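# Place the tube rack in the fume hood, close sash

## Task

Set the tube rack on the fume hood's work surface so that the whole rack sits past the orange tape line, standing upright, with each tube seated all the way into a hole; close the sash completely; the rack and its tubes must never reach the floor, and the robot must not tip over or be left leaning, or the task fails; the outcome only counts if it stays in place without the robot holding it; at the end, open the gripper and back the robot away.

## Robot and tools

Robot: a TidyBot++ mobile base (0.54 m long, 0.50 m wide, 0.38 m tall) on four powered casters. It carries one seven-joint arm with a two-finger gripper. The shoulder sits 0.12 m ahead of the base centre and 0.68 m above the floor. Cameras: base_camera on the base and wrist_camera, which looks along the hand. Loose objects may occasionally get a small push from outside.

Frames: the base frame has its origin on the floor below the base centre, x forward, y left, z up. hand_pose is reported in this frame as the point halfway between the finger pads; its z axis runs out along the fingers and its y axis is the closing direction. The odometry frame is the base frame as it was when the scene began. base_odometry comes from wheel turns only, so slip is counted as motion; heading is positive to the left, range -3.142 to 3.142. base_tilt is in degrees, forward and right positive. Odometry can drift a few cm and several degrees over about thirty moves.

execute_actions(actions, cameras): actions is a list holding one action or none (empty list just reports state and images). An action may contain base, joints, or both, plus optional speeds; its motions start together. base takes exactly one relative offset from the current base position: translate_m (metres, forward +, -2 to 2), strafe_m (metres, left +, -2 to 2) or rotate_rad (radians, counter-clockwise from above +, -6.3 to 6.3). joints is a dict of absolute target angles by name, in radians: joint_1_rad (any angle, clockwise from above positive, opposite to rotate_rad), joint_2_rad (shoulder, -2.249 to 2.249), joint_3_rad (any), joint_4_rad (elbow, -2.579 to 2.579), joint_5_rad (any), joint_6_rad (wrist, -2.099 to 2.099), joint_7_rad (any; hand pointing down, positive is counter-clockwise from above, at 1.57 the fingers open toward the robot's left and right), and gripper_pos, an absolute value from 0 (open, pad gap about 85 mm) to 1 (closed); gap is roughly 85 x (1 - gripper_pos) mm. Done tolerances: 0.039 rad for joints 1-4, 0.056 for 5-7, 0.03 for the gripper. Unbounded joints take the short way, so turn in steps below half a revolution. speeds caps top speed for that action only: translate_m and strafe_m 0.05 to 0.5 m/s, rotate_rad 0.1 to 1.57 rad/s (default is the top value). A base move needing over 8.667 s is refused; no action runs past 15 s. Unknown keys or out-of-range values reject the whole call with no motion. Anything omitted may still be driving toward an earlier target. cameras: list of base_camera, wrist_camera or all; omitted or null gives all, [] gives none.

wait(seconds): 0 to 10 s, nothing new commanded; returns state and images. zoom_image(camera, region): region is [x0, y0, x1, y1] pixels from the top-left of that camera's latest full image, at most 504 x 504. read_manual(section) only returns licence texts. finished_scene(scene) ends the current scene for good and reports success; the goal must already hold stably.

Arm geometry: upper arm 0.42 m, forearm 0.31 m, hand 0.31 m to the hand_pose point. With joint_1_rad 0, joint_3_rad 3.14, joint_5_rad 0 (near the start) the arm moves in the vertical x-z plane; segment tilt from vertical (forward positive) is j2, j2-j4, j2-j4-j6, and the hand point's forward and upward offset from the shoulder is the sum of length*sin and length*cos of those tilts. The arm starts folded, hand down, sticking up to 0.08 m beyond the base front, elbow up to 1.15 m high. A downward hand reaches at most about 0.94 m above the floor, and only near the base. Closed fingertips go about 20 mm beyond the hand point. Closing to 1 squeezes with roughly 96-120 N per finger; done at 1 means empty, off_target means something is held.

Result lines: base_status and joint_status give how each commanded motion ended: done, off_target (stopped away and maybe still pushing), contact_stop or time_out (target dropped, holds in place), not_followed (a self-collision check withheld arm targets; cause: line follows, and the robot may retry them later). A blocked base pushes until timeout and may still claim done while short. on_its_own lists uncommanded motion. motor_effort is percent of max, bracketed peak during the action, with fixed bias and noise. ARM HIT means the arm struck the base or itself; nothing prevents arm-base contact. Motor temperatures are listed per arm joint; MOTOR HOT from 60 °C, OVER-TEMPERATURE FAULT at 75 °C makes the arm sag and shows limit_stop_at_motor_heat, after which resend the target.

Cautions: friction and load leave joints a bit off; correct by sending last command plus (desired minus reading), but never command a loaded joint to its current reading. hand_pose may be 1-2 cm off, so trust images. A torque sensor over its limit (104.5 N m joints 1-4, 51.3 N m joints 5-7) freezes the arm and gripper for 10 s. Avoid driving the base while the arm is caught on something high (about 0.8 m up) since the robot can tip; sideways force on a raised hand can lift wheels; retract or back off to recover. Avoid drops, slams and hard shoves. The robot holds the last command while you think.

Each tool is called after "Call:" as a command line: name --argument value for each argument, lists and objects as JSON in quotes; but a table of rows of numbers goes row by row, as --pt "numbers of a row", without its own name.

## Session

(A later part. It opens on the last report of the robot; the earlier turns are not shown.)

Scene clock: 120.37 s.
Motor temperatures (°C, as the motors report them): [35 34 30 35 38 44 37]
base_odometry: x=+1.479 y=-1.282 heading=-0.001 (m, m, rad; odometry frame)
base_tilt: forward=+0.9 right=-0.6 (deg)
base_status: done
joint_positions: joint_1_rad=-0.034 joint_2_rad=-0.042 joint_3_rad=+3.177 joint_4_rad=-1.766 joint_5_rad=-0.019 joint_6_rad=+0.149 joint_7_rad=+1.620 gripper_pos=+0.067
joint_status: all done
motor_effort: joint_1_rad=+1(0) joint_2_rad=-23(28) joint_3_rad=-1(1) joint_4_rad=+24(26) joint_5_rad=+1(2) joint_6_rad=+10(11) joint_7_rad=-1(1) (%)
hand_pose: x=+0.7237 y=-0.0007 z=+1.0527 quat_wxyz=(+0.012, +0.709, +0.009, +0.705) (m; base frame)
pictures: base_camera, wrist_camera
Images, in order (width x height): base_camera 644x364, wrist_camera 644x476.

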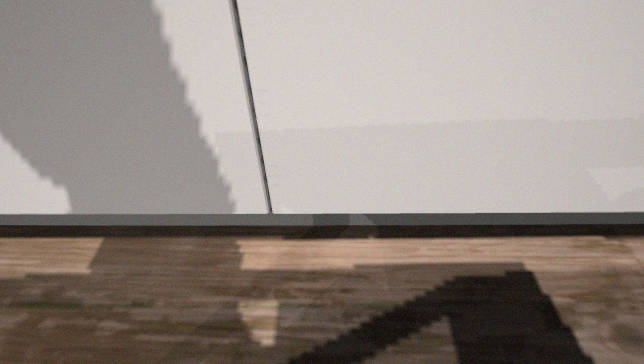

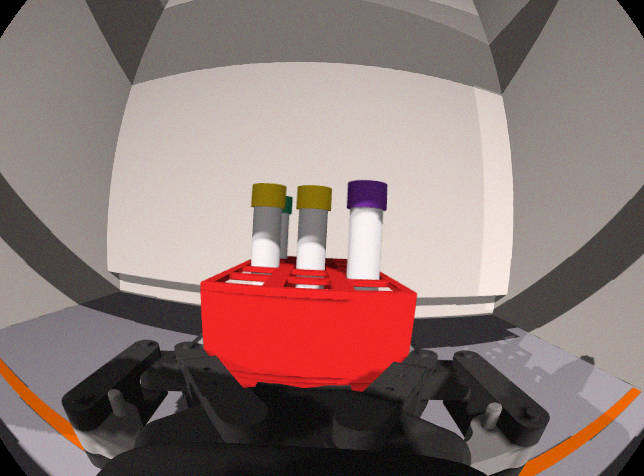

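Call:
execute_actions --actions '[{"base":{"translate_m":0.08},"speeds":{"translate_m":0.1},"joints":{"joint_2_rad":0.13,"joint_6_rad":0.36}}]'

Call:
execute_actions --actions '[{"joints":{"joint_2_rad":0.2,"joint_6_rad":0.43}}]' --cameras '["wrist_camera"]'

Scene clock: 124.93 s.
Motor temperatures (°C, as the motors report them): [35 34 30 35 38 44 37]
base_odometry: x=+1.559 y=-1.283 heading=-0.001 (m, m, rad; odometry frame)
base_tilt: forward=+1.0 right=-0.6 (deg)
base_status: done
joint_positions: joint_1_rad=-0.034 joint_2_rad=+0.138 joint_3_rad=+3.177 joint_4_rad=-1.761 joint_5_rad=-0.019 joint_6_rad=+0.316 joint_7_rad=+1.620 gripper_pos=+0.067
joint_status: all done
motor_effort: joint_1_rad=+1(1) joint_2_rad=-31(33) joint_3_rad=+0(1) joint_4_rad=+23(25) joint_5_rad=+1(1) joint_6_rad=+10(12) joint_7_rad=-1(1) (%)
hand_pose: x=+0.7861 y=+0.0006 z=+0.9933 quat_wxyz=(+0.015, +0.711, +0.011, +0.703) (m; base frame)
pictures: base_camera, wrist_camera
Images, in order (width x height): base_camera 644x364, wrist_camera 644x476.

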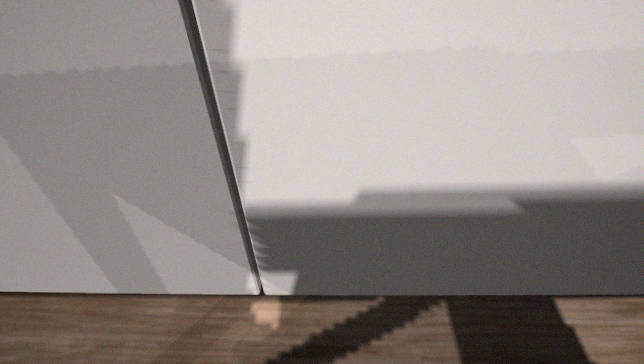

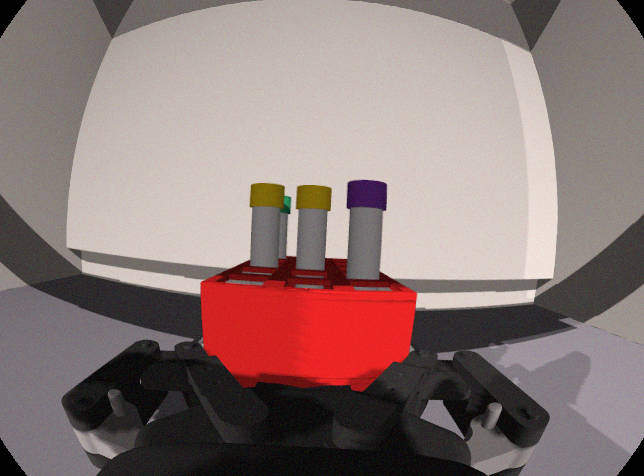

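Scene clock: 125.77 s.
Motor temperatures (°C, as the motors report them): [35 34 30 35 38 44 37]
base_odometry: x=+1.559 y=-1.283 heading=-0.001 (m, m, rad; odometry frame)
base_tilt: forward=+1.0 right=-0.6 (deg)
base_status: not commanded
joint_positions: joint_1_rad=-0.034 joint_2_rad=+0.150 joint_3_rad=+3.177 joint_4_rad=-1.750 joint_5_rad=-0.019 joint_6_rad=+0.389 joint_7_rad=+1.620 gripper_pos=+0.067
joint_status: joint_2_rad off_target (ended at +0.150, target +0.200); the others done
motor_effort: joint_1_rad=+1(1) joint_2_rad=-23(31) joint_3_rad=-1(0) joint_4_rad=+20(25) joint_5_rad=+1(1) joint_6_rad=+9(11) joint_7_rad=-1(1) (%)
hand_pose: x=+0.7904 y=+0.0005 z=+1.0147 quat_wxyz=(+0.016, +0.686, +0.010, +0.728) (m; base frame)
pictures: wrist_camera
Images, in order (width x height): wrist_camera 644x476.

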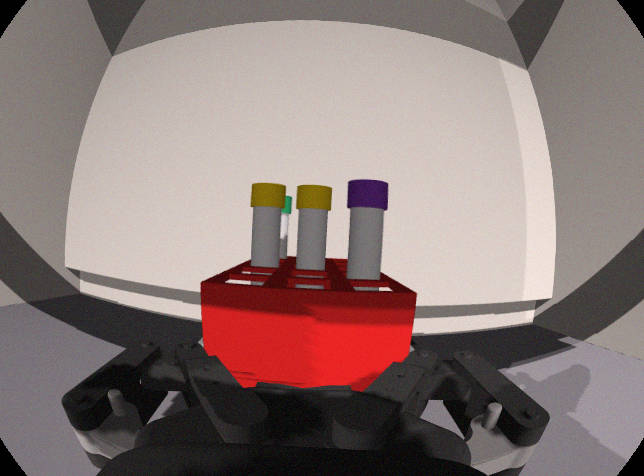

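Wrist rests on the sill. Tilt hand down instead.

Call:
execute_actions --actions '[{"joints":{"joint_2_rad":0.13,"joint_6_rad":0.2}}]' --cameras '["wrist_camera"]'

Scene clock: 129.10 s.
Motor temperatures (°C, as the motors report them): [35 34 30 35 38 44 37]
base_odometry: x=+1.559 y=-1.283 heading=-0.001 (m, m, rad; odometry frame)
base_tilt: forward=+1.0 right=-0.6 (deg)
base_status: not commanded
joint_positions: joint_1_rad=-0.034 joint_2_rad=+0.137 joint_3_rad=+3.177 joint_4_rad=-1.749 joint_5_rad=-0.019 joint_6_rad=+0.232 joint_7_rad=+1.620 gripper_pos=+0.067
joint_status: all done
motor_effort: joint_1_rad=+2(0) joint_2_rad=-28(32) joint_3_rad=+0(1) joint_4_rad=+23(24) joint_5_rad=+2(3) joint_6_rad=+9(10) joint_7_rad=+0(0) (%)
hand_pose: x=+0.7858 y=+0.0010 z=+0.9751 quat_wxyz=(+0.014, +0.736, +0.011, +0.677) (m; base frame)
pictures: wrist_camera
Images, in order (width x height): wrist_camera 644x476.

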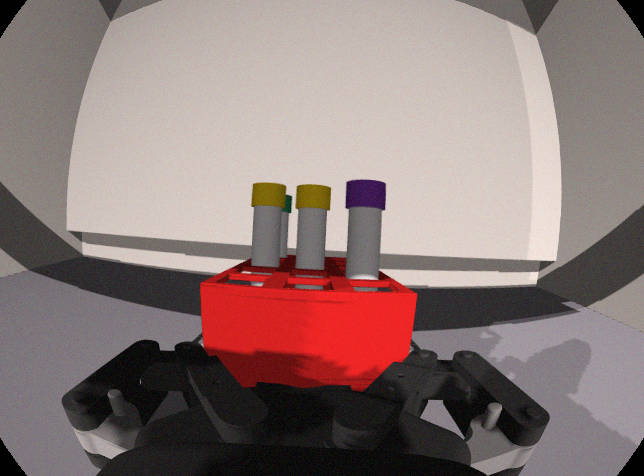

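Call:
execute_actions --actions '[{"joints":{"joint_6_rad":0.13}}]' --cameras '[]'

Call:
execute_actions --actions '[{"joints":{"gripper_pos":0}}]' --cameras '["wrist_camera"]'

Call:
execute_actions --actions '[{"base":{"translate_m":-0.1},"speeds":{"translate_m":0.1}}]' --cameras '["wrist_camera"]'

Call:
execute_actions --actions '[{"joints":{"joint_2_rad":0.0,"joint_6_rad":0.2,"gripper_pos":1}}]' --cameras '[]'

Call:
execute_actions --actions '[{"base":{"translate_m":-0.4}}]' --cameras '[]'

Call:
execute_actions --actions '[{"joints":{"joint_2_rad":0.0,"joint_4_rad":-0.5,"joint_6_rad":-1.05}}]' --cameras '["wrist_camera"]'

Scene clock: 137.57 s.
Motor temperatures (°C, as the motors report them): [35 34 30 35 38 44 37]
base_odometry: x=+1.559 y=-1.283 heading=-0.001 (m, m, rad; odometry frame)
base_tilt: forward=+0.9 right=-0.6 (deg)
base_status: not commanded
joint_positions: joint_1_rad=-0.034 joint_2_rad=+0.125 joint_3_rad=+3.177 joint_4_rad=-1.736 joint_5_rad=-0.019 joint_6_rad=+0.184 joint_7_rad=+1.620 gripper_pos=+0.067
joint_status: all done
motor_effort: joint_1_rad=+1(0) joint_2_rad=-25(29) joint_3_rad=-1(1) joint_4_rad=+20(22) joint_5_rad=+2(2) joint_6_rad=+6(8) joint_7_rad=-1(0) (%)
hand_pose: x=+0.7826 y=+0.0011 z=+0.9766 quat_wxyz=(+0.014, +0.743, +0.012, +0.669) (m; base frame)
pictures: none
No camera images: the call's "cameras" was empty. Leave "cameras" out to get every camera's image.

Scene clock: 138.83 s.
Motor temperatures (°C, as the motors report them): [35 34 30 35 38 44 37]
base_odometry: x=+1.559 y=-1.283 heading=-0.001 (m, m, rad; odometry frame)
base_tilt: forward=+1.0 right=-0.6 (deg)
base_status: not commanded
joint_positions: joint_1_rad=-0.034 joint_2_rad=+0.125 joint_3_rad=+3.177 joint_4_rad=-1.741 joint_5_rad=-0.019 joint_6_rad=+0.166 joint_7_rad=+1.620 gripper_pos=+0.000
joint_status: all done
motor_effort: joint_1_rad=+1(1) joint_2_rad=-28(29) joint_3_rad=+0(0) joint_4_rad=+23(22) joint_5_rad=+1(2) joint_6_rad=+9(9) joint_7_rad=-1(0) (%)
hand_pose: x=+0.7813 y=+0.0011 z=+0.9677 quat_wxyz=(+0.013, +0.751, +0.012, +0.660) (m; base frame)
pictures: wrist_camera
Images, in order (width x height): wrist_camera 644x476.

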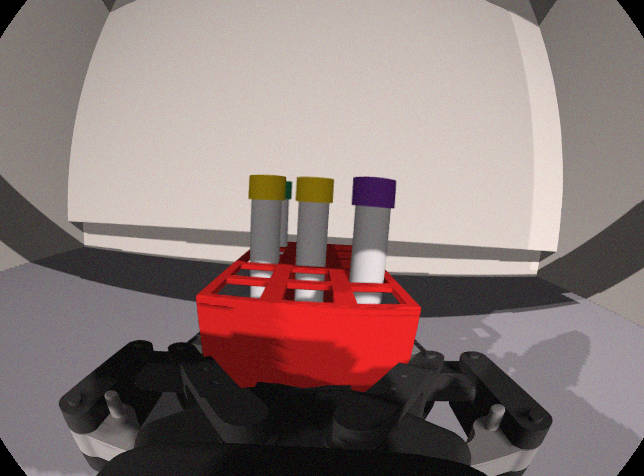

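Scene clock: 140.33 s.
Motor temperatures (°C, as the motors report them): [35 34 30 35 38 44 37]
base_odometry: x=+1.459 y=-1.282 heading=-0.001 (m, m, rad; odometry frame)
base_tilt: forward=+0.9 right=-0.6 (deg)
base_status: done
joint_positions: joint_1_rad=-0.034 joint_2_rad=+0.119 joint_3_rad=+3.177 joint_4_rad=-1.722 joint_5_rad=-0.019 joint_6_rad=+0.166 joint_7_rad=+1.620 gripper_pos=+0.000
joint_status: not commanded
motor_effort: joint_1_rad=+1(0) joint_2_rad=-24(30) joint_3_rad=-1(1) joint_4_rad=+20(23) joint_5_rad=+1(2) joint_6_rad=+7(9) joint_7_rad=-1(1) (%)
hand_pose: x=+0.7819 y=+0.0011 z=+0.9834 quat_wxyz=(+0.013, +0.743, +0.012, +0.669) (m; base frame)
pictures: wrist_camera
Images, in order (width x height): wrist_camera 644x476.

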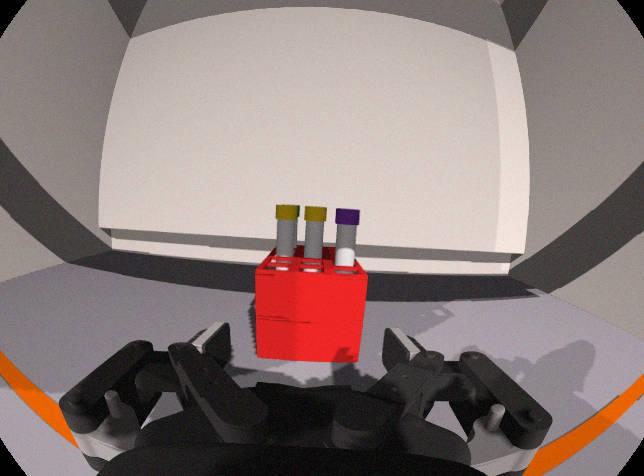

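Scene clock: 141.43 s.
Motor temperatures (°C, as the motors report them): [35 34 30 35 38 44 37]
base_odometry: x=+1.459 y=-1.282 heading=-0.001 (m, m, rad; odometry frame)
base_tilt: forward=+1.0 right=-0.6 (deg)
base_status: not commanded
joint_positions: joint_1_rad=-0.034 joint_2_rad=+0.001 joint_3_rad=+3.177 joint_4_rad=-1.742 joint_5_rad=-0.019 joint_6_rad=+0.166 joint_7_rad=+1.620 gripper_pos=+0.999
joint_status: all done
motor_effort: joint_1_rad=+1(1) joint_2_rad=-24(30) joint_3_rad=+0(1) joint_4_rad=+23(24) joint_5_rad=+2(2) joint_6_rad=+9(10) joint_7_rad=-1(1) (%)
hand_pose: x=+0.7408 y=-0.0002 z=+1.0469 quat_wxyz=(+0.012, +0.709, +0.010, +0.705) (m; base frame)
pictures: none
No camera images: the call's "cameras" was empty. Leave "cameras" out to get every camera's image.

Scene clock: 143.60 s.
Motor temperatures (°C, as the motors report them): [35 34 30 35 38 44 37]
base_odometry: x=+1.059 y=-1.282 heading=+0.000 (m, m, rad; odometry frame)
base_tilt: forward=+0.9 right=-0.6 (deg)
base_status: done
joint_positions: joint_1_rad=-0.034 joint_2_rad=-0.005 joint_3_rad=+3.177 joint_4_rad=-1.742 joint_5_rad=-0.019 joint_6_rad=+0.167 joint_7_rad=+1.620 gripper_pos=+0.999
joint_status: not commanded
motor_effort: joint_1_rad=+2(3) joint_2_rad=-23(27) joint_3_rad=+0(0) joint_4_rad=+24(25) joint_5_rad=+1(2) joint_6_rad=+9(9) joint_7_rad=-1(1) (%)
hand_pose: x=+0.7385 y=-0.0003 z=+1.0510 quat_wxyz=(+0.012, +0.707, +0.009, +0.707) (m; base frame)
pictures: none
No camera images: the call's "cameras" was empty. Leave "cameras" out to get every camera's image.

Scene clock: 146.13 s.
Motor temperatures (°C, as the motors report them): [35 34 30 35 38 44 37]
base_odometry: x=+1.059 y=-1.282 heading=+0.000 (m, m, rad; odometry frame)
base_tilt: forward=+1.0 right=-0.6 (deg)
base_status: not commanded
joint_positions: joint_1_rad=-0.034 joint_2_rad=-0.005 joint_3_rad=+3.177 joint_4_rad=-0.512 joint_5_rad=-0.019 joint_6_rad=-1.013 joint_7_rad=+1.620 gripper_pos=+0.999
joint_status: all done
motor_effort: joint_1_rad=+1(2) joint_2_rad=-14(25) joint_3_rad=+0(0) joint_4_rad=+15(23) joint_5_rad=+2(2) joint_6_rad=+9(9) joint_7_rad=-1(1) (%)
hand_pose: x=+0.5805 y=+0.0056 z=+1.3935 quat_wxyz=(+0.009, +0.688, +0.019, +0.725) (m; base frame)
pictures: wrist_camera
Images, in order (width x height): wrist_camera 644x476.

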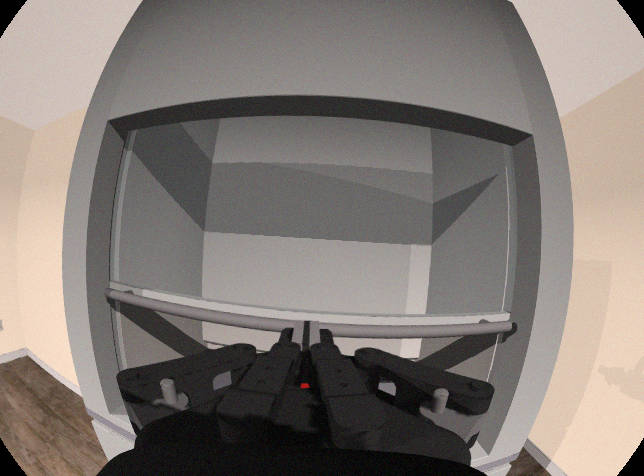

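Call:
execute_actions --actions '[{"base":{"translate_m":0.26},"joints":{"joint_6_rad":-1.12}}]'

Scene clock: 150.10 s.
Motor temperatures (°C, as the motors report them): [35 34 30 35 38 44 37]
base_odometry: x=+1.319 y=-1.282 heading=+0.000 (m, m, rad; odometry frame)
base_tilt: forward=+0.9 right=-0.6 (deg)
base_status: done
joint_positions: joint_1_rad=-0.034 joint_2_rad=+0.005 joint_3_rad=+3.177 joint_4_rad=-0.509 joint_5_rad=-0.019 joint_6_rad=-1.091 joint_7_rad=+1.620 gripper_pos=+0.999
joint_status: all done
motor_effort: joint_1_rad=+1(4) joint_2_rad=-15(21) joint_3_rad=+0(2) joint_4_rad=+15(16) joint_5_rad=+2(3) joint_6_rad=+9(9) joint_7_rad=-1(1) (%)
hand_pose: x=+0.5874 y=+0.0062 z=+1.3657 quat_wxyz=(+0.009, +0.719, +0.020, +0.695) (m; base frame)
pictures: base_camera, wrist_camera
Images, in order (width x height): base_camera 644x364, wrist_camera 644x476.

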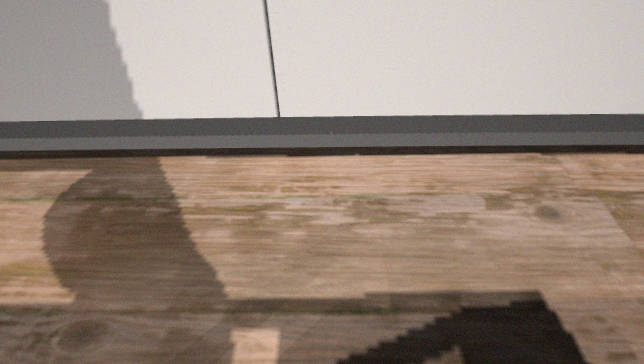

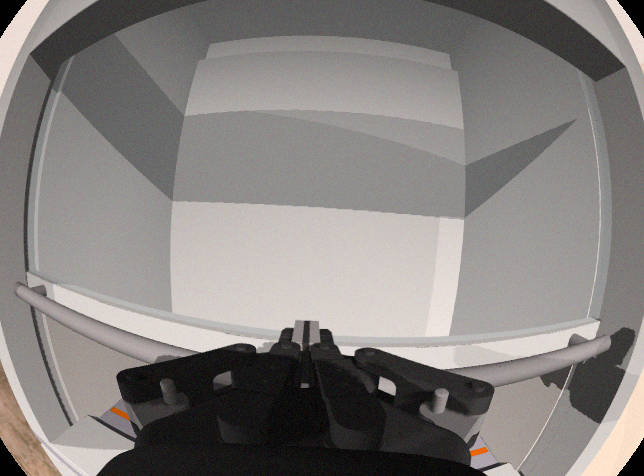

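Call:
execute_actions --actions '[{"base":{"translate_m":0.03}}]' --cameras '[]'

Call:
execute_actions --actions '[{"joints":{"joint_2_rad":-0.2,"joint_4_rad":-1.1,"joint_6_rad":-0.74}}]' --cameras '["wrist_camera"]'

Call:
execute_actions --actions '[{"joints":{"joint_2_rad":-0.32,"joint_4_rad":-1.56,"joint_6_rad":-0.4}}]' --cameras '[]'

Call:
execute_actions --actions '[{"joints":{"joint_2_rad":-0.356,"joint_4_rad":-2.07,"joint_6_rad":0.07}}]' --cameras '["wrist_camera"]'

Call:
execute_actions --actions '[{"joints":{"joint_2_rad":-0.2,"joint_4_rad":-2.44,"joint_6_rad":0.6}}]' --cameras '["wrist_camera"]'

Call:
execute_actions --actions '[{"joints":{"joint_2_rad":-0.356,"joint_4_rad":-2.07,"joint_6_rad":0.07}}]' --cameras '[]'

Call:
execute_actions --actions '[{"base":{"translate_m":-0.35}}]' --cameras '["wrist_camera"]'

Scene clock: 160.37 s.
Motor temperatures (°C, as the motors report them): [35 34 30 35 38 44 37]
base_odometry: x=+1.349 y=-1.283 heading=-0.001 (m, m, rad; odometry frame)
base_tilt: forward=+0.9 right=-0.6 (deg)
base_status: done
joint_positions: joint_1_rad=-0.034 joint_2_rad=+0.008 joint_3_rad=+3.177 joint_4_rad=-0.508 joint_5_rad=-0.019 joint_6_rad=-1.091 joint_7_rad=+1.620 gripper_pos=+0.999
joint_status: not commanded
motor_effort: joint_1_rad=+1(1) joint_2_rad=-15(20) joint_3_rad=+0(1) joint_4_rad=+15(17) joint_5_rad=+1(1) joint_6_rad=+9(9) joint_7_rad=-1(1) (%)
hand_pose: x=+0.5889 y=+0.0063 z=+1.3648 quat_wxyz=(+0.009, +0.719, +0.020, +0.694) (m; base frame)
pictures: none
No camera images: the call's "cameras" was empty. Leave "cameras" out to get every camera's image.

Scene clock: 162.47 s.
Motor temperatures (°C, as the motors report them): [35 34 30 35 38 44 37]
base_odometry: x=+1.349 y=-1.283 heading=-0.001 (m, m, rad; odometry frame)
base_tilt: forward=+0.9 right=-0.6 (deg)
base_status: not commanded
joint_positions: joint_1_rad=-0.034 joint_2_rad=-0.183 joint_3_rad=+3.177 joint_4_rad=-1.090 joint_5_rad=-0.019 joint_6_rad=-0.778 joint_7_rad=+1.620 gripper_pos=+0.999
joint_status: all done
motor_effort: joint_1_rad=+2(1) joint_2_rad=-14(16) joint_3_rad=+0(1) joint_4_rad=+20(21) joint_5_rad=+1(2) joint_6_rad=+9(9) joint_7_rad=-1(1) (%)
hand_pose: x=+0.5998 y=+0.0017 z=+1.2538 quat_wxyz=(+0.005, +0.746, +0.016, +0.666) (m; base frame)
pictures: wrist_camera
Images, in order (width x height): wrist_camera 644x476.

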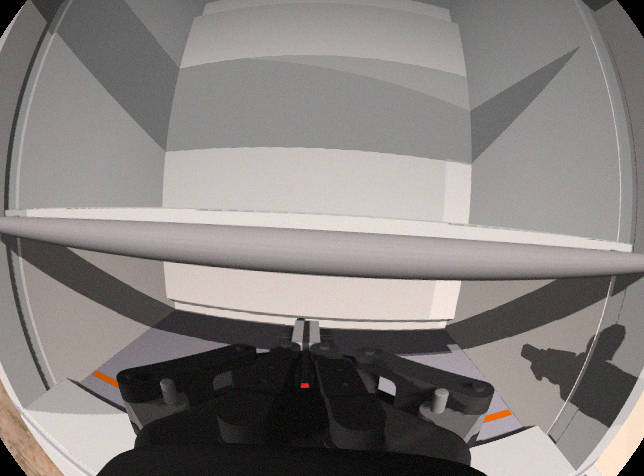

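Scene clock: 164.10 s.
Motor temperatures (°C, as the motors report them): [35 34 30 35 38 44 37]
base_odometry: x=+1.349 y=-1.283 heading=-0.001 (m, m, rad; odometry frame)
base_tilt: forward=+1.0 right=-0.6 (deg)
base_status: not commanded
joint_positions: joint_1_rad=-0.034 joint_2_rad=-0.302 joint_3_rad=+3.177 joint_4_rad=-1.547 joint_5_rad=-0.019 joint_6_rad=-0.438 joint_7_rad=+1.620 gripper_pos=+0.999
joint_status: all done
motor_effort: joint_1_rad=+1(1) joint_2_rad=-11(13) joint_3_rad=+0(0) joint_4_rad=+23(24) joint_5_rad=+1(1) joint_6_rad=+9(9) joint_7_rad=-1(1) (%)
hand_pose: x=+0.6017 y=-0.0007 z=+1.1490 quat_wxyz=(+0.004, +0.746, +0.012, +0.666) (m; base frame)
pictures: none
No camera images: the call's "cameras" was empty. Leave "cameras" out to get every camera's image.

Scene clock: 165.83 s.
Motor temperatures (°C, as the motors report them): [35 34 30 35 38 44 37]
base_odometry: x=+1.349 y=-1.283 heading=-0.001 (m, m, rad; odometry frame)
base_tilt: forward=+0.9 right=-0.6 (deg)
base_status: not commanded
joint_positions: joint_1_rad=-0.034 joint_2_rad=-0.338 joint_3_rad=+3.177 joint_4_rad=-2.057 joint_5_rad=-0.019 joint_6_rad=+0.033 joint_7_rad=+1.620 gripper_pos=+0.999
joint_status: all done
motor_effort: joint_1_rad=+1(1) joint_2_rad=-10(11) joint_3_rad=+0(0) joint_4_rad=+24(25) joint_5_rad=+1(1) joint_6_rad=+9(9) joint_7_rad=-1(1) (%)
hand_pose: x=+0.6000 y=-0.0019 z=+0.9962 quat_wxyz=(+0.006, +0.747, +0.008, +0.665) (m; base frame)
pictures: wrist_camera
Images, in order (width x height): wrist_camera 644x476.

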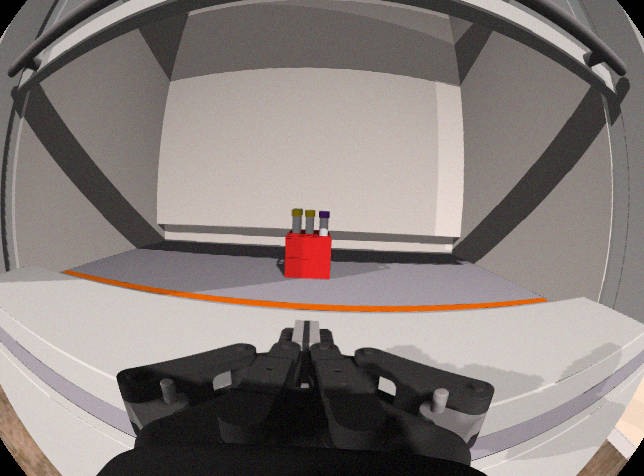

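Scene clock: 167.37 s.
Motor temperatures (°C, as the motors report them): [35 34 30 35 38 44 37]
base_odometry: x=+1.349 y=-1.283 heading=-0.001 (m, m, rad; odometry frame)
base_tilt: forward=+1.0 right=-0.6 (deg)
base_status: not commanded
joint_positions: joint_1_rad=-0.034 joint_2_rad=-0.263 joint_3_rad=+3.175 joint_4_rad=-2.343 joint_5_rad=-0.019 joint_6_rad=+0.634 joint_7_rad=+1.620 gripper_pos=+0.999
joint_status: joint_2_rad off_target (ended at -0.263, target -0.200); joint_4_rad off_target (ended at -2.343, target -2.440); the others done
motor_effort: joint_1_rad=+1(4) joint_2_rad=-2(10) joint_3_rad=+1(2) joint_4_rad=+7(24) joint_5_rad=+1(1) joint_6_rad=-2(9) joint_7_rad=-1(1) (%)
hand_pose: x=+0.5935 y=-0.0038 z=+0.9737 quat_wxyz=(+0.013, +0.662, +0.005, +0.750) (m; base frame)
pictures: wrist_camera
Images, in order (width x height): wrist_camera 644x476.

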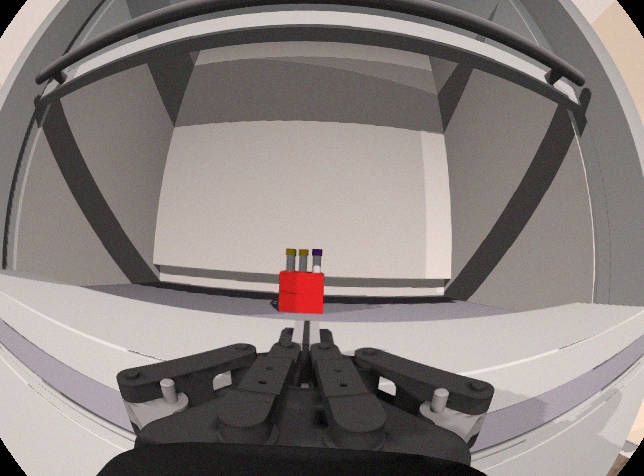

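Scene clock: 168.93 s.
Motor temperatures (°C, as the motors report them): [35 34 30 35 38 44 37]
base_odometry: x=+1.349 y=-1.283 heading=-0.001 (m, m, rad; odometry frame)
base_tilt: forward=+1.1 right=-0.6 (deg)
base_status: not commanded
joint_positions: joint_1_rad=-0.034 joint_2_rad=-0.341 joint_3_rad=+3.177 joint_4_rad=-2.084 joint_5_rad=-0.019 joint_6_rad=+0.107 joint_7_rad=+1.620 gripper_pos=+0.999
joint_status: all done
motor_effort: joint_1_rad=+2(2) joint_2_rad=-10(12) joint_3_rad=+0(3) joint_4_rad=+23(23) joint_5_rad=+2(3) joint_6_rad=+8(9) joint_7_rad=-1(0) (%)
hand_pose: x=+0.5991 y=-0.0025 z=+1.0045 quat_wxyz=(+0.007, +0.730, +0.007, +0.684) (m; base frame)
pictures: none
No camera images: the call's "cameras" was empty. Leave "cameras" out to get every camera's image.

Scene clock: 171.03 s.
Motor temperatures (°C, as the motors report them): [35 34 30 35 38 44 37]
base_odometry: x=+0.999 y=-1.283 heading=+0.000 (m, m, rad; odometry frame)
base_tilt: forward=+1.0 right=-0.6 (deg)
base_status: done
joint_positions: joint_1_rad=-0.034 joint_2_rad=-0.358 joint_3_rad=+3.177 joint_4_rad=-2.082 joint_5_rad=-0.019 joint_6_rad=+0.105 joint_7_rad=+1.620 gripper_pos=+0.999
joint_status: not commanded
motor_effort: joint_1_rad=+2(3) joint_2_rad=-9(12) joint_3_rad=+0(2) joint_4_rad=+24(24) joint_5_rad=+1(1) joint_6_rad=+9(9) joint_7_rad=-1(1) (%)
hand_pose: x=+0.5937 y=-0.0026 z=+1.0127 quat_wxyz=(+0.006, +0.724, +0.007, +0.690) (m; base frame)
pictures: wrist_camera
Images, in order (width x height): wrist_camera 644x476.

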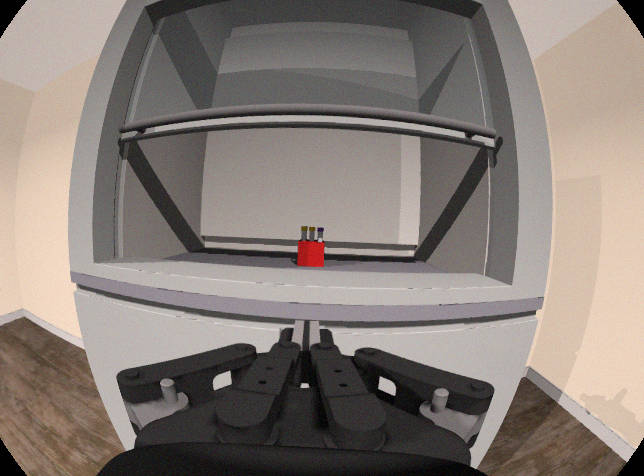

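Call:
execute_actions --actions '[{"joints":{"joint_2_rad":-0.17,"joint_4_rad":-1.04,"joint_6_rad":-0.72,"joint_7_rad":0.0,"gripper_pos":0}}]' --cameras '[]'

Call:
execute_actions --actions '[{"base":{"translate_m":0.27}}]' --cameras '["wrist_camera"]'

Scene clock: 177.30 s.
Motor temperatures (°C, as the motors report them): [35 34 30 35 38 44 37]
base_odometry: x=+0.999 y=-1.283 heading=+0.000 (m, m, rad; odometry frame)
base_tilt: forward=+1.0 right=-0.5 (deg)
base_status: not commanded
joint_positions: joint_1_rad=-0.034 joint_2_rad=-0.189 joint_3_rad=+3.177 joint_4_rad=-1.053 joint_5_rad=-0.019 joint_6_rad=-0.682 joint_7_rad=+0.017 gripper_pos=+0.000
joint_status: all done
motor_effort: joint_1_rad=+1(1) joint_2_rad=-12(12) joint_3_rad=-1(0) joint_4_rad=+19(24) joint_5_rad=+1(1) joint_6_rad=+8(9) joint_7_rad=-1(0) (%)
hand_pose: x=+0.5903 y=+0.0008 z=+1.3073 quat_wxyz=(-0.510, +0.496, -0.492, +0.503) (m; base frame)
pictures: none
No camera images: the call's "cameras" was empty. Leave "cameras" out to get every camera's image.

Scene clock: 179.17 s.
Motor temperatures (°C, as the motors report them): [35 34 30 35 38 44 37]
base_odometry: x=+1.269 y=-1.282 heading=+0.000 (m, m, rad; odometry frame)
base_tilt: forward=+0.9 right=-0.6 (deg)
base_status: done
joint_positions: joint_1_rad=-0.034 joint_2_rad=-0.167 joint_3_rad=+3.176 joint_4_rad=-1.051 joint_5_rad=-0.019 joint_6_rad=-0.686 joint_7_rad=+0.017 gripper_pos=+0.000
joint_status: not commanded
motor_effort: joint_1_rad=+1(1) joint_2_rad=-14(18) joint_3_rad=+0(4) joint_4_rad=+19(21) joint_5_rad=+1(1) joint_6_rad=+9(9) joint_7_rad=+0(0) (%)
hand_pose: x=+0.6037 y=+0.0014 z=+1.2965 quat_wxyz=(-0.504, +0.502, -0.497, +0.497) (m; base frame)
pictures: wrist_camera
Images, in order (width x height): wrist_camera 644x476.

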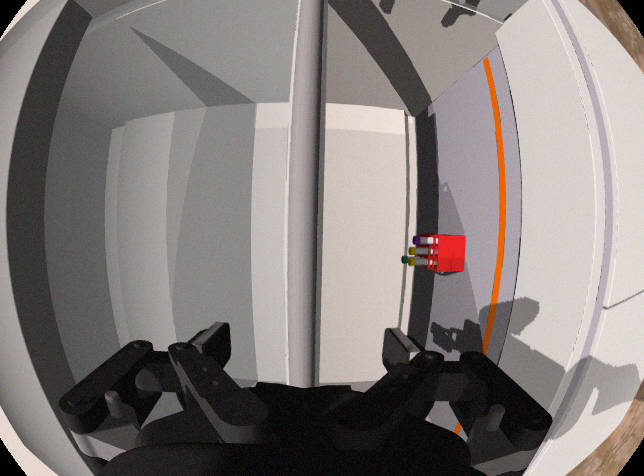

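Call:
execute_actions --actions '[{"base":{"translate_m":0.06},"speeds":{"translate_m":0.08}}]' --cameras '[]'

Call:
execute_actions --actions '[{"joints":{"gripper_pos":1}}]' --cameras '["wrist_camera"]'

Call:
execute_actions --actions '[{"joints":{"joint_2_rad":-0.3,"joint_4_rad":-1.56,"joint_6_rad":-0.35}}]' --cameras '[]'

Call:
execute_actions --actions '[{"joints":{"joint_2_rad":-0.34,"joint_4_rad":-2.07,"joint_6_rad":0.1}}]' --cameras '[]'

Call:
execute_actions --actions '[{"joints":{"joint_2_rad":-0.26,"joint_4_rad":-2.3,"joint_6_rad":0.36}}]' --cameras '["wrist_camera"]'

Scene clock: 185.00 s.
Motor temperatures (°C, as the motors report them): [35 34 30 35 38 44 37]
base_odometry: x=+1.329 y=-1.282 heading=+0.000 (m, m, rad; odometry frame)
base_tilt: forward=+1.0 right=-0.6 (deg)
base_status: done
joint_positions: joint_1_rad=-0.034 joint_2_rad=-0.168 joint_3_rad=+3.176 joint_4_rad=-1.051 joint_5_rad=-0.019 joint_6_rad=-0.686 joint_7_rad=+0.017 gripper_pos=+0.000
joint_status: not commanded
motor_effort: joint_1_rad=+2(2) joint_2_rad=-13(17) joint_3_rad=+0(0) joint_4_rad=+19(20) joint_5_rad=+1(1) joint_6_rad=+8(9) joint_7_rad=+0(0) (%)
hand_pose: x=+0.6030 y=+0.0014 z=+1.2971 quat_wxyz=(-0.504, +0.502, -0.497, +0.497) (m; base frame)
pictures: none
No camera images: the call's "cameras" was empty. Leave "cameras" out to get every camera's image.

Scene clock: 186.10 s.
Motor temperatures (°C, as the motors report them): [35 34 30 35 38 44 37]
base_odometry: x=+1.329 y=-1.282 heading=+0.000 (m, m, rad; odometry frame)
base_tilt: forward=+1.0 right=-0.6 (deg)
base_status: not commanded
joint_positions: joint_1_rad=-0.034 joint_2_rad=-0.168 joint_3_rad=+3.176 joint_4_rad=-1.051 joint_5_rad=-0.019 joint_6_rad=-0.686 joint_7_rad=+0.017 gripper_pos=+0.999
joint_status: all done
motor_effort: joint_1_rad=+1(1) joint_2_rad=-13(14) joint_3_rad=+0(0) joint_4_rad=+20(21) joint_5_rad=+2(1) joint_6_rad=+9(9) joint_7_rad=+0(1) (%)
hand_pose: x=+0.6030 y=+0.0014 z=+1.2971 quat_wxyz=(-0.504, +0.502, -0.497, +0.497) (m; base frame)
pictures: wrist_camera
Images, in order (width x height): wrist_camera 644x476.

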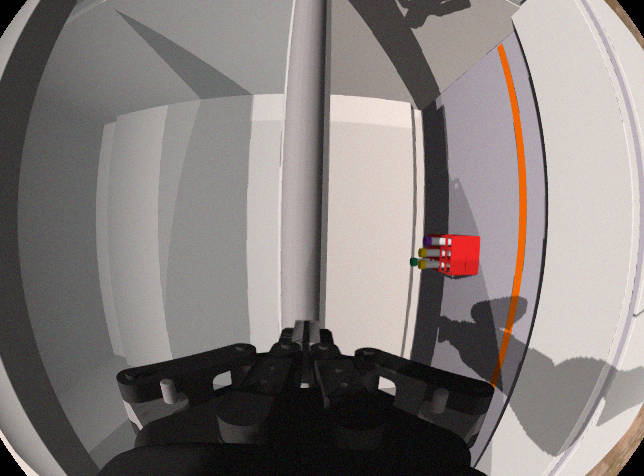

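Scene clock: 187.83 s.
Motor temperatures (°C, as the motors report them): [35 34 30 35 38 44 37]
base_odometry: x=+1.329 y=-1.282 heading=+0.000 (m, m, rad; odometry frame)
base_tilt: forward=+1.0 right=-0.6 (deg)
base_status: not commanded
joint_positions: joint_1_rad=-0.034 joint_2_rad=-0.282 joint_3_rad=+3.176 joint_4_rad=-1.547 joint_5_rad=-0.019 joint_6_rad=-0.388 joint_7_rad=+0.017 gripper_pos=+0.999
joint_status: all done
motor_effort: joint_1_rad=+1(1) joint_2_rad=-11(12) joint_3_rad=+0(0) joint_4_rad=+23(23) joint_5_rad=+2(1) joint_6_rad=+9(10) joint_7_rad=-1(0) (%)
hand_pose: x=+0.6125 y=-0.0007 z=+1.1550 quat_wxyz=(-0.483, +0.520, -0.521, +0.474) (m; base frame)
pictures: none
No camera images: the call's "cameras" was empty. Leave "cameras" out to get every camera's image.

Scene clock: 189.53 s.
Motor temperatures (°C, as the motors report them): [35 34 30 35 38 44 37]
base_odometry: x=+1.329 y=-1.282 heading=+0.000 (m, m, rad; odometry frame)
base_tilt: forward=+1.0 right=-0.6 (deg)
base_status: not commanded
joint_positions: joint_1_rad=-0.034 joint_2_rad=-0.322 joint_3_rad=+3.176 joint_4_rad=-2.057 joint_5_rad=-0.019 joint_6_rad=+0.063 joint_7_rad=+0.017 gripper_pos=+0.999
joint_status: all done
motor_effort: joint_1_rad=+2(1) joint_2_rad=-11(13) joint_3_rad=+0(0) joint_4_rad=+23(25) joint_5_rad=+2(2) joint_6_rad=+8(9) joint_7_rad=-1(0) (%)
hand_pose: x=+0.6061 y=-0.0019 z=+0.9977 quat_wxyz=(-0.477, +0.522, -0.528, +0.471) (m; base frame)
pictures: none
No camera images: the call's "cameras" was empty. Leave "cameras" out to get every camera's image.

Scene clock: 190.77 s.
Motor temperatures (°C, as the motors report them): [35 34 30 35 38 44 37]
base_odometry: x=+1.329 y=-1.282 heading=+0.000 (m, m, rad; odometry frame)
base_tilt: forward=+0.9 right=-0.5 (deg)
base_status: not commanded
joint_positions: joint_1_rad=-0.034 joint_2_rad=-0.304 joint_3_rad=+3.176 joint_4_rad=-2.235 joint_5_rad=-0.019 joint_6_rad=+0.368 joint_7_rad=+0.017 gripper_pos=+0.999
joint_status: joint_2_rad off_target (ended at -0.304, target -0.260); joint_4_rad off_target (ended at -2.235, target -2.300); the others done
motor_effort: joint_1_rad=+3(2) joint_2_rad=-5(11) joint_3_rad=+1(1) joint_4_rad=+13(23) joint_5_rad=+2(2) joint_6_rad=+2(9) joint_7_rad=+0(1) (%)
hand_pose: x=+0.5989 y=-0.0033 z=+0.9753 quat_wxyz=(-0.503, +0.494, -0.502, +0.501) (m; base frame)
pictures: wrist_camera
Images, in order (width x height): wrist_camera 644x476.

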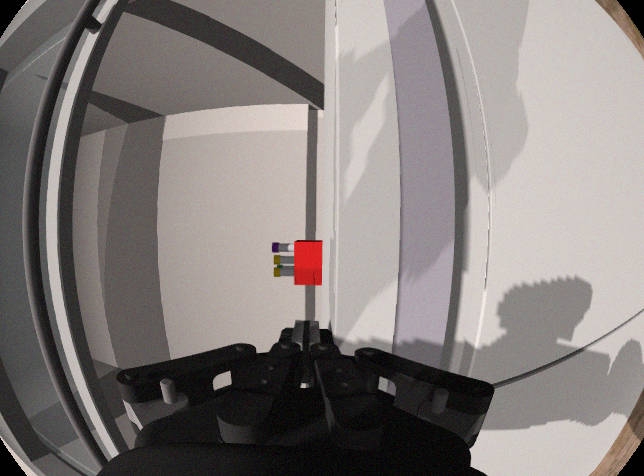

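Short. Retry further in.

Call:
execute_actions --actions '[{"base":{"translate_m":-0.1},"joints":{"joint_2_rad":-0.16,"joint_4_rad":-1.04,"joint_6_rad":-0.72,"gripper_pos":0}}]' --cameras '[]'

Call:
execute_actions --actions '[{"base":{"translate_m":0.145},"speeds":{"translate_m":0.1}}]' --cameras '[]'

Call:
execute_actions --actions '[{"joints":{"gripper_pos":1}}]' --cameras '["wrist_camera"]'

Scene clock: 197.43 s.
Motor temperatures (°C, as the motors report them): [35 34 30 35 38 44 37]
base_odometry: x=+1.229 y=-1.282 heading=+0.000 (m, m, rad; odometry frame)
base_tilt: forward=+0.9 right=-0.7 (deg)
base_status: done
joint_positions: joint_1_rad=-0.034 joint_2_rad=-0.177 joint_3_rad=+3.176 joint_4_rad=-1.052 joint_5_rad=-0.019 joint_6_rad=-0.682 joint_7_rad=+0.017 gripper_pos=+0.000
joint_status: all done
motor_effort: joint_1_rad=+1(2) joint_2_rad=-13(15) joint_3_rad=+0(1) joint_4_rad=+20(27) joint_5_rad=+1(1) joint_6_rad=+9(10) joint_7_rad=-1(1) (%)
hand_pose: x=+0.5977 y=+0.0012 z=+1.3017 quat_wxyz=(-0.507, +0.499, -0.494, +0.500) (m; base frame)
pictures: none
No camera images: the call's "cameras" was empty. Leave "cameras" out to get every camera's image.

Scene clock: 199.43 s.
Motor temperatures (°C, as the motors report them): [35 34 30 35 38 44 37]
base_odometry: x=+1.374 y=-1.282 heading=+0.000 (m, m, rad; odometry frame)
base_tilt: forward=+1.0 right=-0.6 (deg)
base_status: done
joint_positions: joint_1_rad=-0.034 joint_2_rad=-0.164 joint_3_rad=+3.176 joint_4_rad=-1.051 joint_5_rad=-0.019 joint_6_rad=-0.684 joint_7_rad=+0.017 gripper_pos=+0.000
joint_status: not commanded
motor_effort: joint_1_rad=+2(1) joint_2_rad=-14(16) joint_3_rad=+0(1) joint_4_rad=+19(21) joint_5_rad=+1(1) joint_6_rad=+9(9) joint_7_rad=-1(1) (%)
hand_pose: x=+0.6056 y=+0.0014 z=+1.2956 quat_wxyz=(-0.504, +0.502, -0.498, +0.496) (m; base frame)
pictures: none
No camera images: the call's "cameras" was empty. Leave "cameras" out to get every camera's image.

Scene clock: 200.53 s.
Motor temperatures (°C, as the motors report them): [35 34 30 35 38 44 37]
base_odometry: x=+1.374 y=-1.282 heading=+0.000 (m, m, rad; odometry frame)
base_tilt: forward=+0.9 right=-0.6 (deg)
base_status: not commanded
joint_positions: joint_1_rad=-0.034 joint_2_rad=-0.165 joint_3_rad=+3.176 joint_4_rad=-1.039 joint_5_rad=-0.019 joint_6_rad=-0.688 joint_7_rad=+0.017 gripper_pos=+0.755
joint_status: gripper_pos off_target (ended at +0.755, target +1.000)
motor_effort: joint_1_rad=+1(1) joint_2_rad=-13(17) joint_3_rad=-1(1) joint_4_rad=+19(22) joint_5_rad=+1(1) joint_6_rad=+8(13) joint_7_rad=-1(1) (%)
hand_pose: x=+0.6028 y=+0.0014 z=+1.3014 quat_wxyz=(-0.506, +0.500, -0.496, +0.499) (m; base frame)
pictures: wrist_camera
Images, in order (width x height): wrist_camera 644x476.

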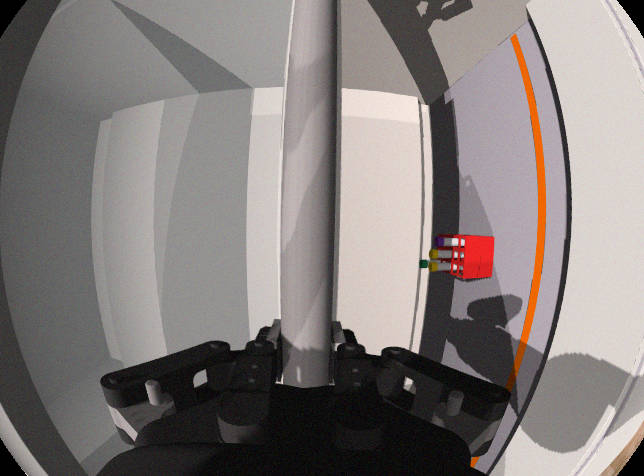

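Call:
execute_actions --actions '[{"joints":{"joint_2_rad":-0.3,"joint_4_rad":-1.56,"joint_6_rad":-0.35}}]' --cameras '[]'

Call:
execute_actions --actions '[{"joints":{"joint_2_rad":-0.34,"joint_4_rad":-2.07,"joint_6_rad":0.0}}]' --cameras '["wrist_camera"]'

Scene clock: 204.93 s.
Motor temperatures (°C, as the motors report them): [35 34 30 35 38 44 37]
base_odometry: x=+1.374 y=-1.282 heading=+0.000 (m, m, rad; odometry frame)
base_tilt: forward=+1.1 right=-0.6 (deg)
base_status: not commanded
joint_positions: joint_1_rad=-0.035 joint_2_rad=-0.288 joint_3_rad=+3.170 joint_4_rad=-1.480 joint_5_rad=-0.019 joint_6_rad=-0.266 joint_7_rad=+0.017 gripper_pos=+0.756
joint_status: joint_4_rad off_target (ended at -1.480, target -1.560); joint_6_rad off_target (ended at -0.266, target -0.350); the others done
motor_effort: joint_1_rad=+3(5) joint_2_rad=-10(14) joint_3_rad=+4(4) joint_4_rad=+10(18) joint_5_rad=+0(0) joint_6_rad=-4(13) joint_7_rad=-3(3) (%)
hand_pose: x=+0.6015 y=+0.0019 z=+1.2366 quat_wxyz=(-0.533, +0.472, -0.470, +0.522) (m; base frame)
pictures: none
No camera images: the call's "cameras" was empty. Leave "cameras" out to get every camera's image.

Scene clock: 207.00 s.
Motor temperatures (°C, as the motors report them): [35 34 30 35 38 44 37]
base_odometry: x=+1.374 y=-1.282 heading=+0.000 (m, m, rad; odometry frame)
base_tilt: forward=+1.0 right=-0.6 (deg)
base_status: not commanded
joint_positions: joint_1_rad=-0.037 joint_2_rad=-0.344 joint_3_rad=+3.168 joint_4_rad=-2.009 joint_5_rad=-0.019 joint_6_rad=+0.085 joint_7_rad=+0.017 gripper_pos=+0.759
joint_status: joint_4_rad off_target (ended at -2.009, target -2.070); joint_6_rad off_target (ended at +0.085, target +0.000); the others done
motor_effort: joint_1_rad=+1(5) joint_2_rad=-11(11) joint_3_rad=-1(5) joint_4_rad=+12(14) joint_5_rad=+0(2) joint_6_rad=+0(17) joint_7_rad=-2(3) (%)
hand_pose: x=+0.6017 y=+0.0035 z=+1.0454 quat_wxyz=(-0.503, +0.503, -0.502, +0.492) (m; base frame)
pictures: wrist_camera
Images, in order (width x height): wrist_camera 644x476.

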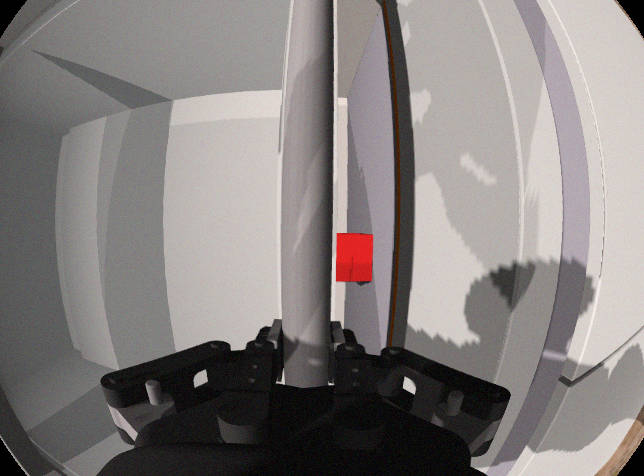

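Call:
execute_actions --actions '[{"joints":{"joint_4_rad":-2.0,"joint_6_rad":0.09,"gripper_pos":0}}]' --cameras '[]'

Call:
execute_actions --actions '[{"base":{"translate_m":-0.12}}]' --cameras '[]'

Call:
execute_actions --actions '[{"joints":{"joint_2_rad":-0.19,"joint_4_rad":-1.33,"joint_6_rad":-0.82,"joint_7_rad":1.6,"gripper_pos":1}}]' --cameras '[]'

Call:
execute_actions --actions '[{"base":{"translate_m":0.11},"speeds":{"translate_m":0.1}}]' --cameras '[]'

Call:
execute_actions --actions '[{"joints":{"joint_2_rad":-0.237,"joint_4_rad":-2.03,"joint_6_rad":-0.18}}]' --cameras '["wrist_camera"]'

Scene clock: 214.50 s.
Motor temperatures (°C, as the motors report them): [35 34 30 35 38 44 37]
base_odometry: x=+1.374 y=-1.282 heading=+0.000 (m, m, rad; odometry frame)
base_tilt: forward=+1.0 right=-0.6 (deg)
base_status: not commanded
joint_positions: joint_1_rad=-0.037 joint_2_rad=-0.343 joint_3_rad=+3.168 joint_4_rad=-2.008 joint_5_rad=-0.019 joint_6_rad=+0.085 joint_7_rad=+0.017 gripper_pos=+0.000
joint_status: all done
motor_effort: joint_1_rad=+1(1) joint_2_rad=-10(13) joint_3_rad=+0(1) joint_4_rad=+23(25) joint_5_rad=+2(0) joint_6_rad=+8(9) joint_7_rad=-1(2) (%)
hand_pose: x=+0.6022 y=+0.0035 z=+1.0455 quat_wxyz=(-0.503, +0.503, -0.502, +0.492) (m; base frame)
pictures: none
No camera images: the call's "cameras" was empty. Leave "cameras" out to get every camera's image.

Scene clock: 215.83 s.
Motor temperatures (°C, as the motors report them): [35 34 30 35 38 44 37]
base_odometry: x=+1.254 y=-1.282 heading=+0.000 (m, m, rad; odometry frame)
base_tilt: forward=+1.0 right=-0.6 (deg)
base_status: done
joint_positions: joint_1_rad=-0.037 joint_2_rad=-0.344 joint_3_rad=+3.168 joint_4_rad=-2.008 joint_5_rad=-0.019 joint_6_rad=+0.085 joint_7_rad=+0.017 gripper_pos=+0.000
joint_status: not commanded
motor_effort: joint_1_rad=+1(2) joint_2_rad=-10(12) joint_3_rad=+0(0) joint_4_rad=+23(24) joint_5_rad=+2(1) joint_6_rad=+9(9) joint_7_rad=-1(1) (%)
hand_pose: x=+0.6016 y=+0.0035 z=+1.0465 quat_wxyz=(-0.503, +0.502, -0.502, +0.493) (m; base frame)
pictures: none
No camera images: the call's "cameras" was empty. Leave "cameras" out to get every camera's image.

Scene clock: 217.97 s.
Motor temperatures (°C, as the motors report them): [35 34 30 35 38 44 37]
base_odometry: x=+1.254 y=-1.282 heading=+0.000 (m, m, rad; odometry frame)
base_tilt: forward=+1.0 right=-0.6 (deg)
base_status: not commanded
joint_positions: joint_1_rad=-0.037 joint_2_rad=-0.209 joint_3_rad=+3.168 joint_4_rad=-1.344 joint_5_rad=-0.019 joint_6_rad=-0.784 joint_7_rad=+1.585 gripper_pos=+0.999
joint_status: all done
motor_effort: joint_1_rad=+1(1) joint_2_rad=-13(13) joint_3_rad=-1(0) joint_4_rad=+22(25) joint_5_rad=+1(1) joint_6_rad=+8(9) joint_7_rad=-1(0) (%)
hand_pose: x=+0.6094 y=+0.0085 z=+1.1202 quat_wxyz=(-0.011, +0.819, +0.007, +0.574) (m; base frame)
pictures: none
No camera images: the call's "cameras" was empty. Leave "cameras" out to get every camera's image.

Scene clock: 219.70 s.
Motor temperatures (°C, as the motors report them): [35 34 30 35 38 44 37]
base_odometry: x=+1.364 y=-1.282 heading=+0.001 (m, m, rad; odometry frame)
base_tilt: forward=+0.9 right=-0.6 (deg)
base_status: done
joint_positions: joint_1_rad=-0.037 joint_2_rad=-0.195 joint_3_rad=+3.168 joint_4_rad=-1.343 joint_5_rad=-0.019 joint_6_rad=-0.785 joint_7_rad=+1.585 gripper_pos=+0.999
joint_status: not commanded
motor_effort: joint_1_rad=+1(2) joint_2_rad=-16(17) joint_3_rad=+0(1) joint_4_rad=+22(23) joint_5_rad=+1(1) joint_6_rad=+8(8) joint_7_rad=-1(1) (%)
hand_pose: x=+0.6156 y=+0.0088 z=+1.1132 quat_wxyz=(-0.010, +0.823, +0.007, +0.568) (m; base frame)
pictures: none
No camera images: the call's "cameras" was empty. Leave "cameras" out to get every camera's image.

Scene clock: 222.20 s.
Motor temperatures (°C, as the motors report them): [35 34 30 35 38 44 37]
base_odometry: x=+1.364 y=-1.282 heading=+0.001 (m, m, rad; odometry frame)
base_tilt: forward=+1.0 right=-0.5 (deg)
base_status: not commanded
joint_positions: joint_1_rad=-0.041 joint_2_rad=-0.294 joint_3_rad=+3.165 joint_4_rad=-1.876 joint_5_rad=-0.019 joint_6_rad=-0.071 joint_7_rad=+1.585 gripper_pos=+0.999
joint_status: joint_2_rad off_target (ended at -0.294, target -0.237); joint_4_rad off_target (ended at -1.876, target -2.030); joint_6_rad off_target (ended at -0.071, target -0.180)
motor_effort: joint_1_rad=+2(5) joint_2_rad=+0(15) joint_3_rad=+1(4) joint_4_rad=+1(22) joint_5_rad=+1(3) joint_6_rad=-11(14) joint_7_rad=-1(1) (%)
hand_pose: x=+0.6220 y=+0.0084 z=+1.0552 quat_wxyz=(-0.011, +0.736, +0.003, +0.677) (m; base frame)
pictures: wrist_camera
Images, in order (width x height): wrist_camera 644x476.

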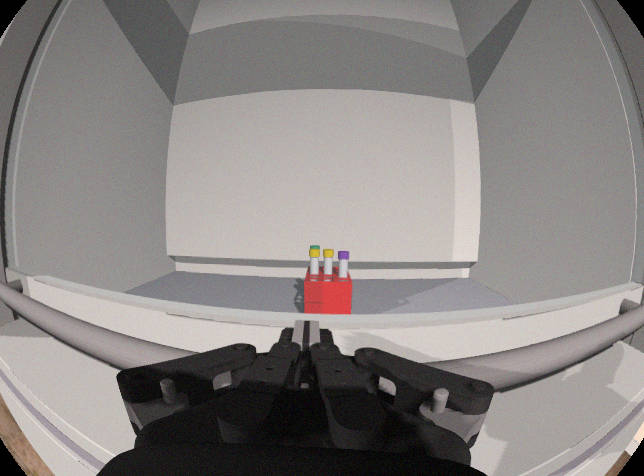

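Push harder.

Call:
execute_actions --actions '[{"joints":{"joint_2_rad":-0.22,"joint_4_rad":-2.2,"joint_6_rad":-0.25}}]' --cameras '["wrist_camera"]'

Call:
execute_actions --actions '[{"joints":{"joint_2_rad":-0.3,"joint_4_rad":-1.9,"joint_6_rad":-0.1}}]' --cameras '[]'

Call:
execute_actions --actions '[{"base":{"translate_m":-0.35}}]' --cameras '["wrist_camera"]'

Scene clock: 226.27 s.
Motor temperatures (°C, as the motors report them): [35 34 30 35 38 44 37]
base_odometry: x=+1.364 y=-1.282 heading=+0.001 (m, m, rad; odometry frame)
base_tilt: forward=+1.0 right=-0.6 (deg)
base_status: not commanded
joint_positions: joint_1_rad=-0.041 joint_2_rad=-0.314 joint_3_rad=+3.165 joint_4_rad=-1.983 joint_5_rad=-0.019 joint_6_rad=-0.053 joint_7_rad=+1.585 gripper_pos=+0.999
joint_status: joint_2_rad off_target (ended at -0.314, target -0.220); joint_4_rad off_target (ended at -1.983, target -2.200); joint_6_rad off_target (ended at -0.053, target -0.250)
motor_effort: joint_1_rad=+2(2) joint_2_rad=+7(12) joint_3_rad=+0(1) joint_4_rad=-16(21) joint_5_rad=+1(2) joint_6_rad=-24(31) joint_7_rad=-1(1) (%)
hand_pose: x=+0.6099 y=+0.0084 z=+1.0043 quat_wxyz=(-0.011, +0.759, +0.003, +0.651) (m; base frame)
pictures: wrist_camera
Images, in order (width x height): wrist_camera 644x476.

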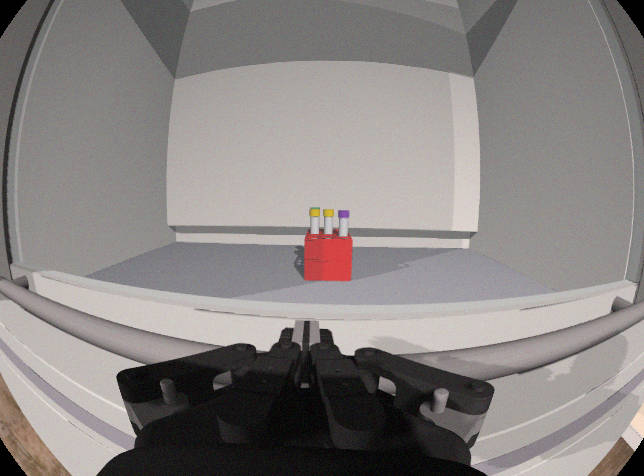

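Scene clock: 227.73 s.
Motor temperatures (°C, as the motors report them): [35 34 30 35 38 44 37]
base_odometry: x=+1.364 y=-1.282 heading=+0.001 (m, m, rad; odometry frame)
base_tilt: forward=+0.9 right=-0.6 (deg)
base_status: not commanded
joint_positions: joint_1_rad=-0.041 joint_2_rad=-0.306 joint_3_rad=+3.165 joint_4_rad=-1.917 joint_5_rad=-0.019 joint_6_rad=-0.079 joint_7_rad=+1.585 gripper_pos=+0.999
joint_status: all done
motor_effort: joint_1_rad=+1(1) joint_2_rad=-12(13) joint_3_rad=+0(1) joint_4_rad=+24(25) joint_5_rad=+1(1) joint_6_rad=+9(23) joint_7_rad=-1(1) (%)
hand_pose: x=+0.6155 y=+0.0083 z=+1.0333 quat_wxyz=(-0.011, +0.748, +0.003, +0.664) (m; base frame)
pictures: none
No camera images: the call's "cameras" was empty. Leave "cameras" out to get every camera's image.

Scene clock: 229.87 s.
Motor temperatures (°C, as the motors report them): [35 34 30 35 38 44 37]
base_odometry: x=+1.014 y=-1.283 heading=+0.002 (m, m, rad; odometry frame)
base_tilt: forward=+1.0 right=-0.6 (deg)
base_status: done
joint_positions: joint_1_rad=-0.041 joint_2_rad=-0.306 joint_3_rad=+3.167 joint_4_rad=-1.914 joint_5_rad=-0.019 joint_6_rad=-0.079 joint_7_rad=+1.585 gripper_pos=+0.999
joint_status: not commanded
motor_effort: joint_1_rad=+1(1) joint_2_rad=-12(15) joint_3_rad=+0(2) joint_4_rad=+23(25) joint_5_rad=+1(1) joint_6_rad=+8(9) joint_7_rad=-1(1) (%)
hand_pose: x=+0.6160 y=+0.0074 z=+1.0353 quat_wxyz=(-0.010, +0.747, +0.002, +0.665) (m; base frame)
pictures: wrist_camera
Images, in order (width x height): wrist_camera 644x476.

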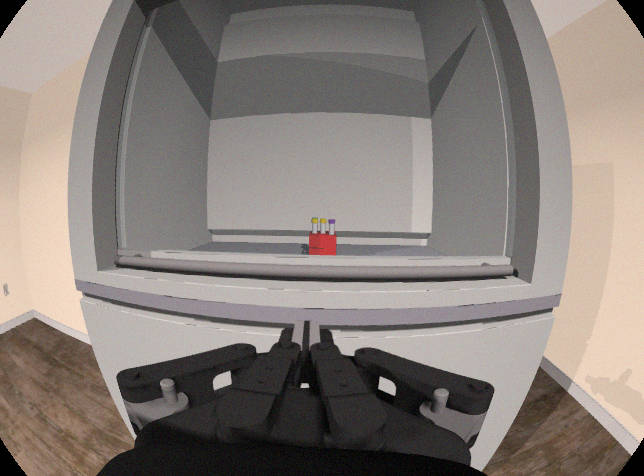

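Call:
finished_scene --scene 1

The scene is finished: the task was done.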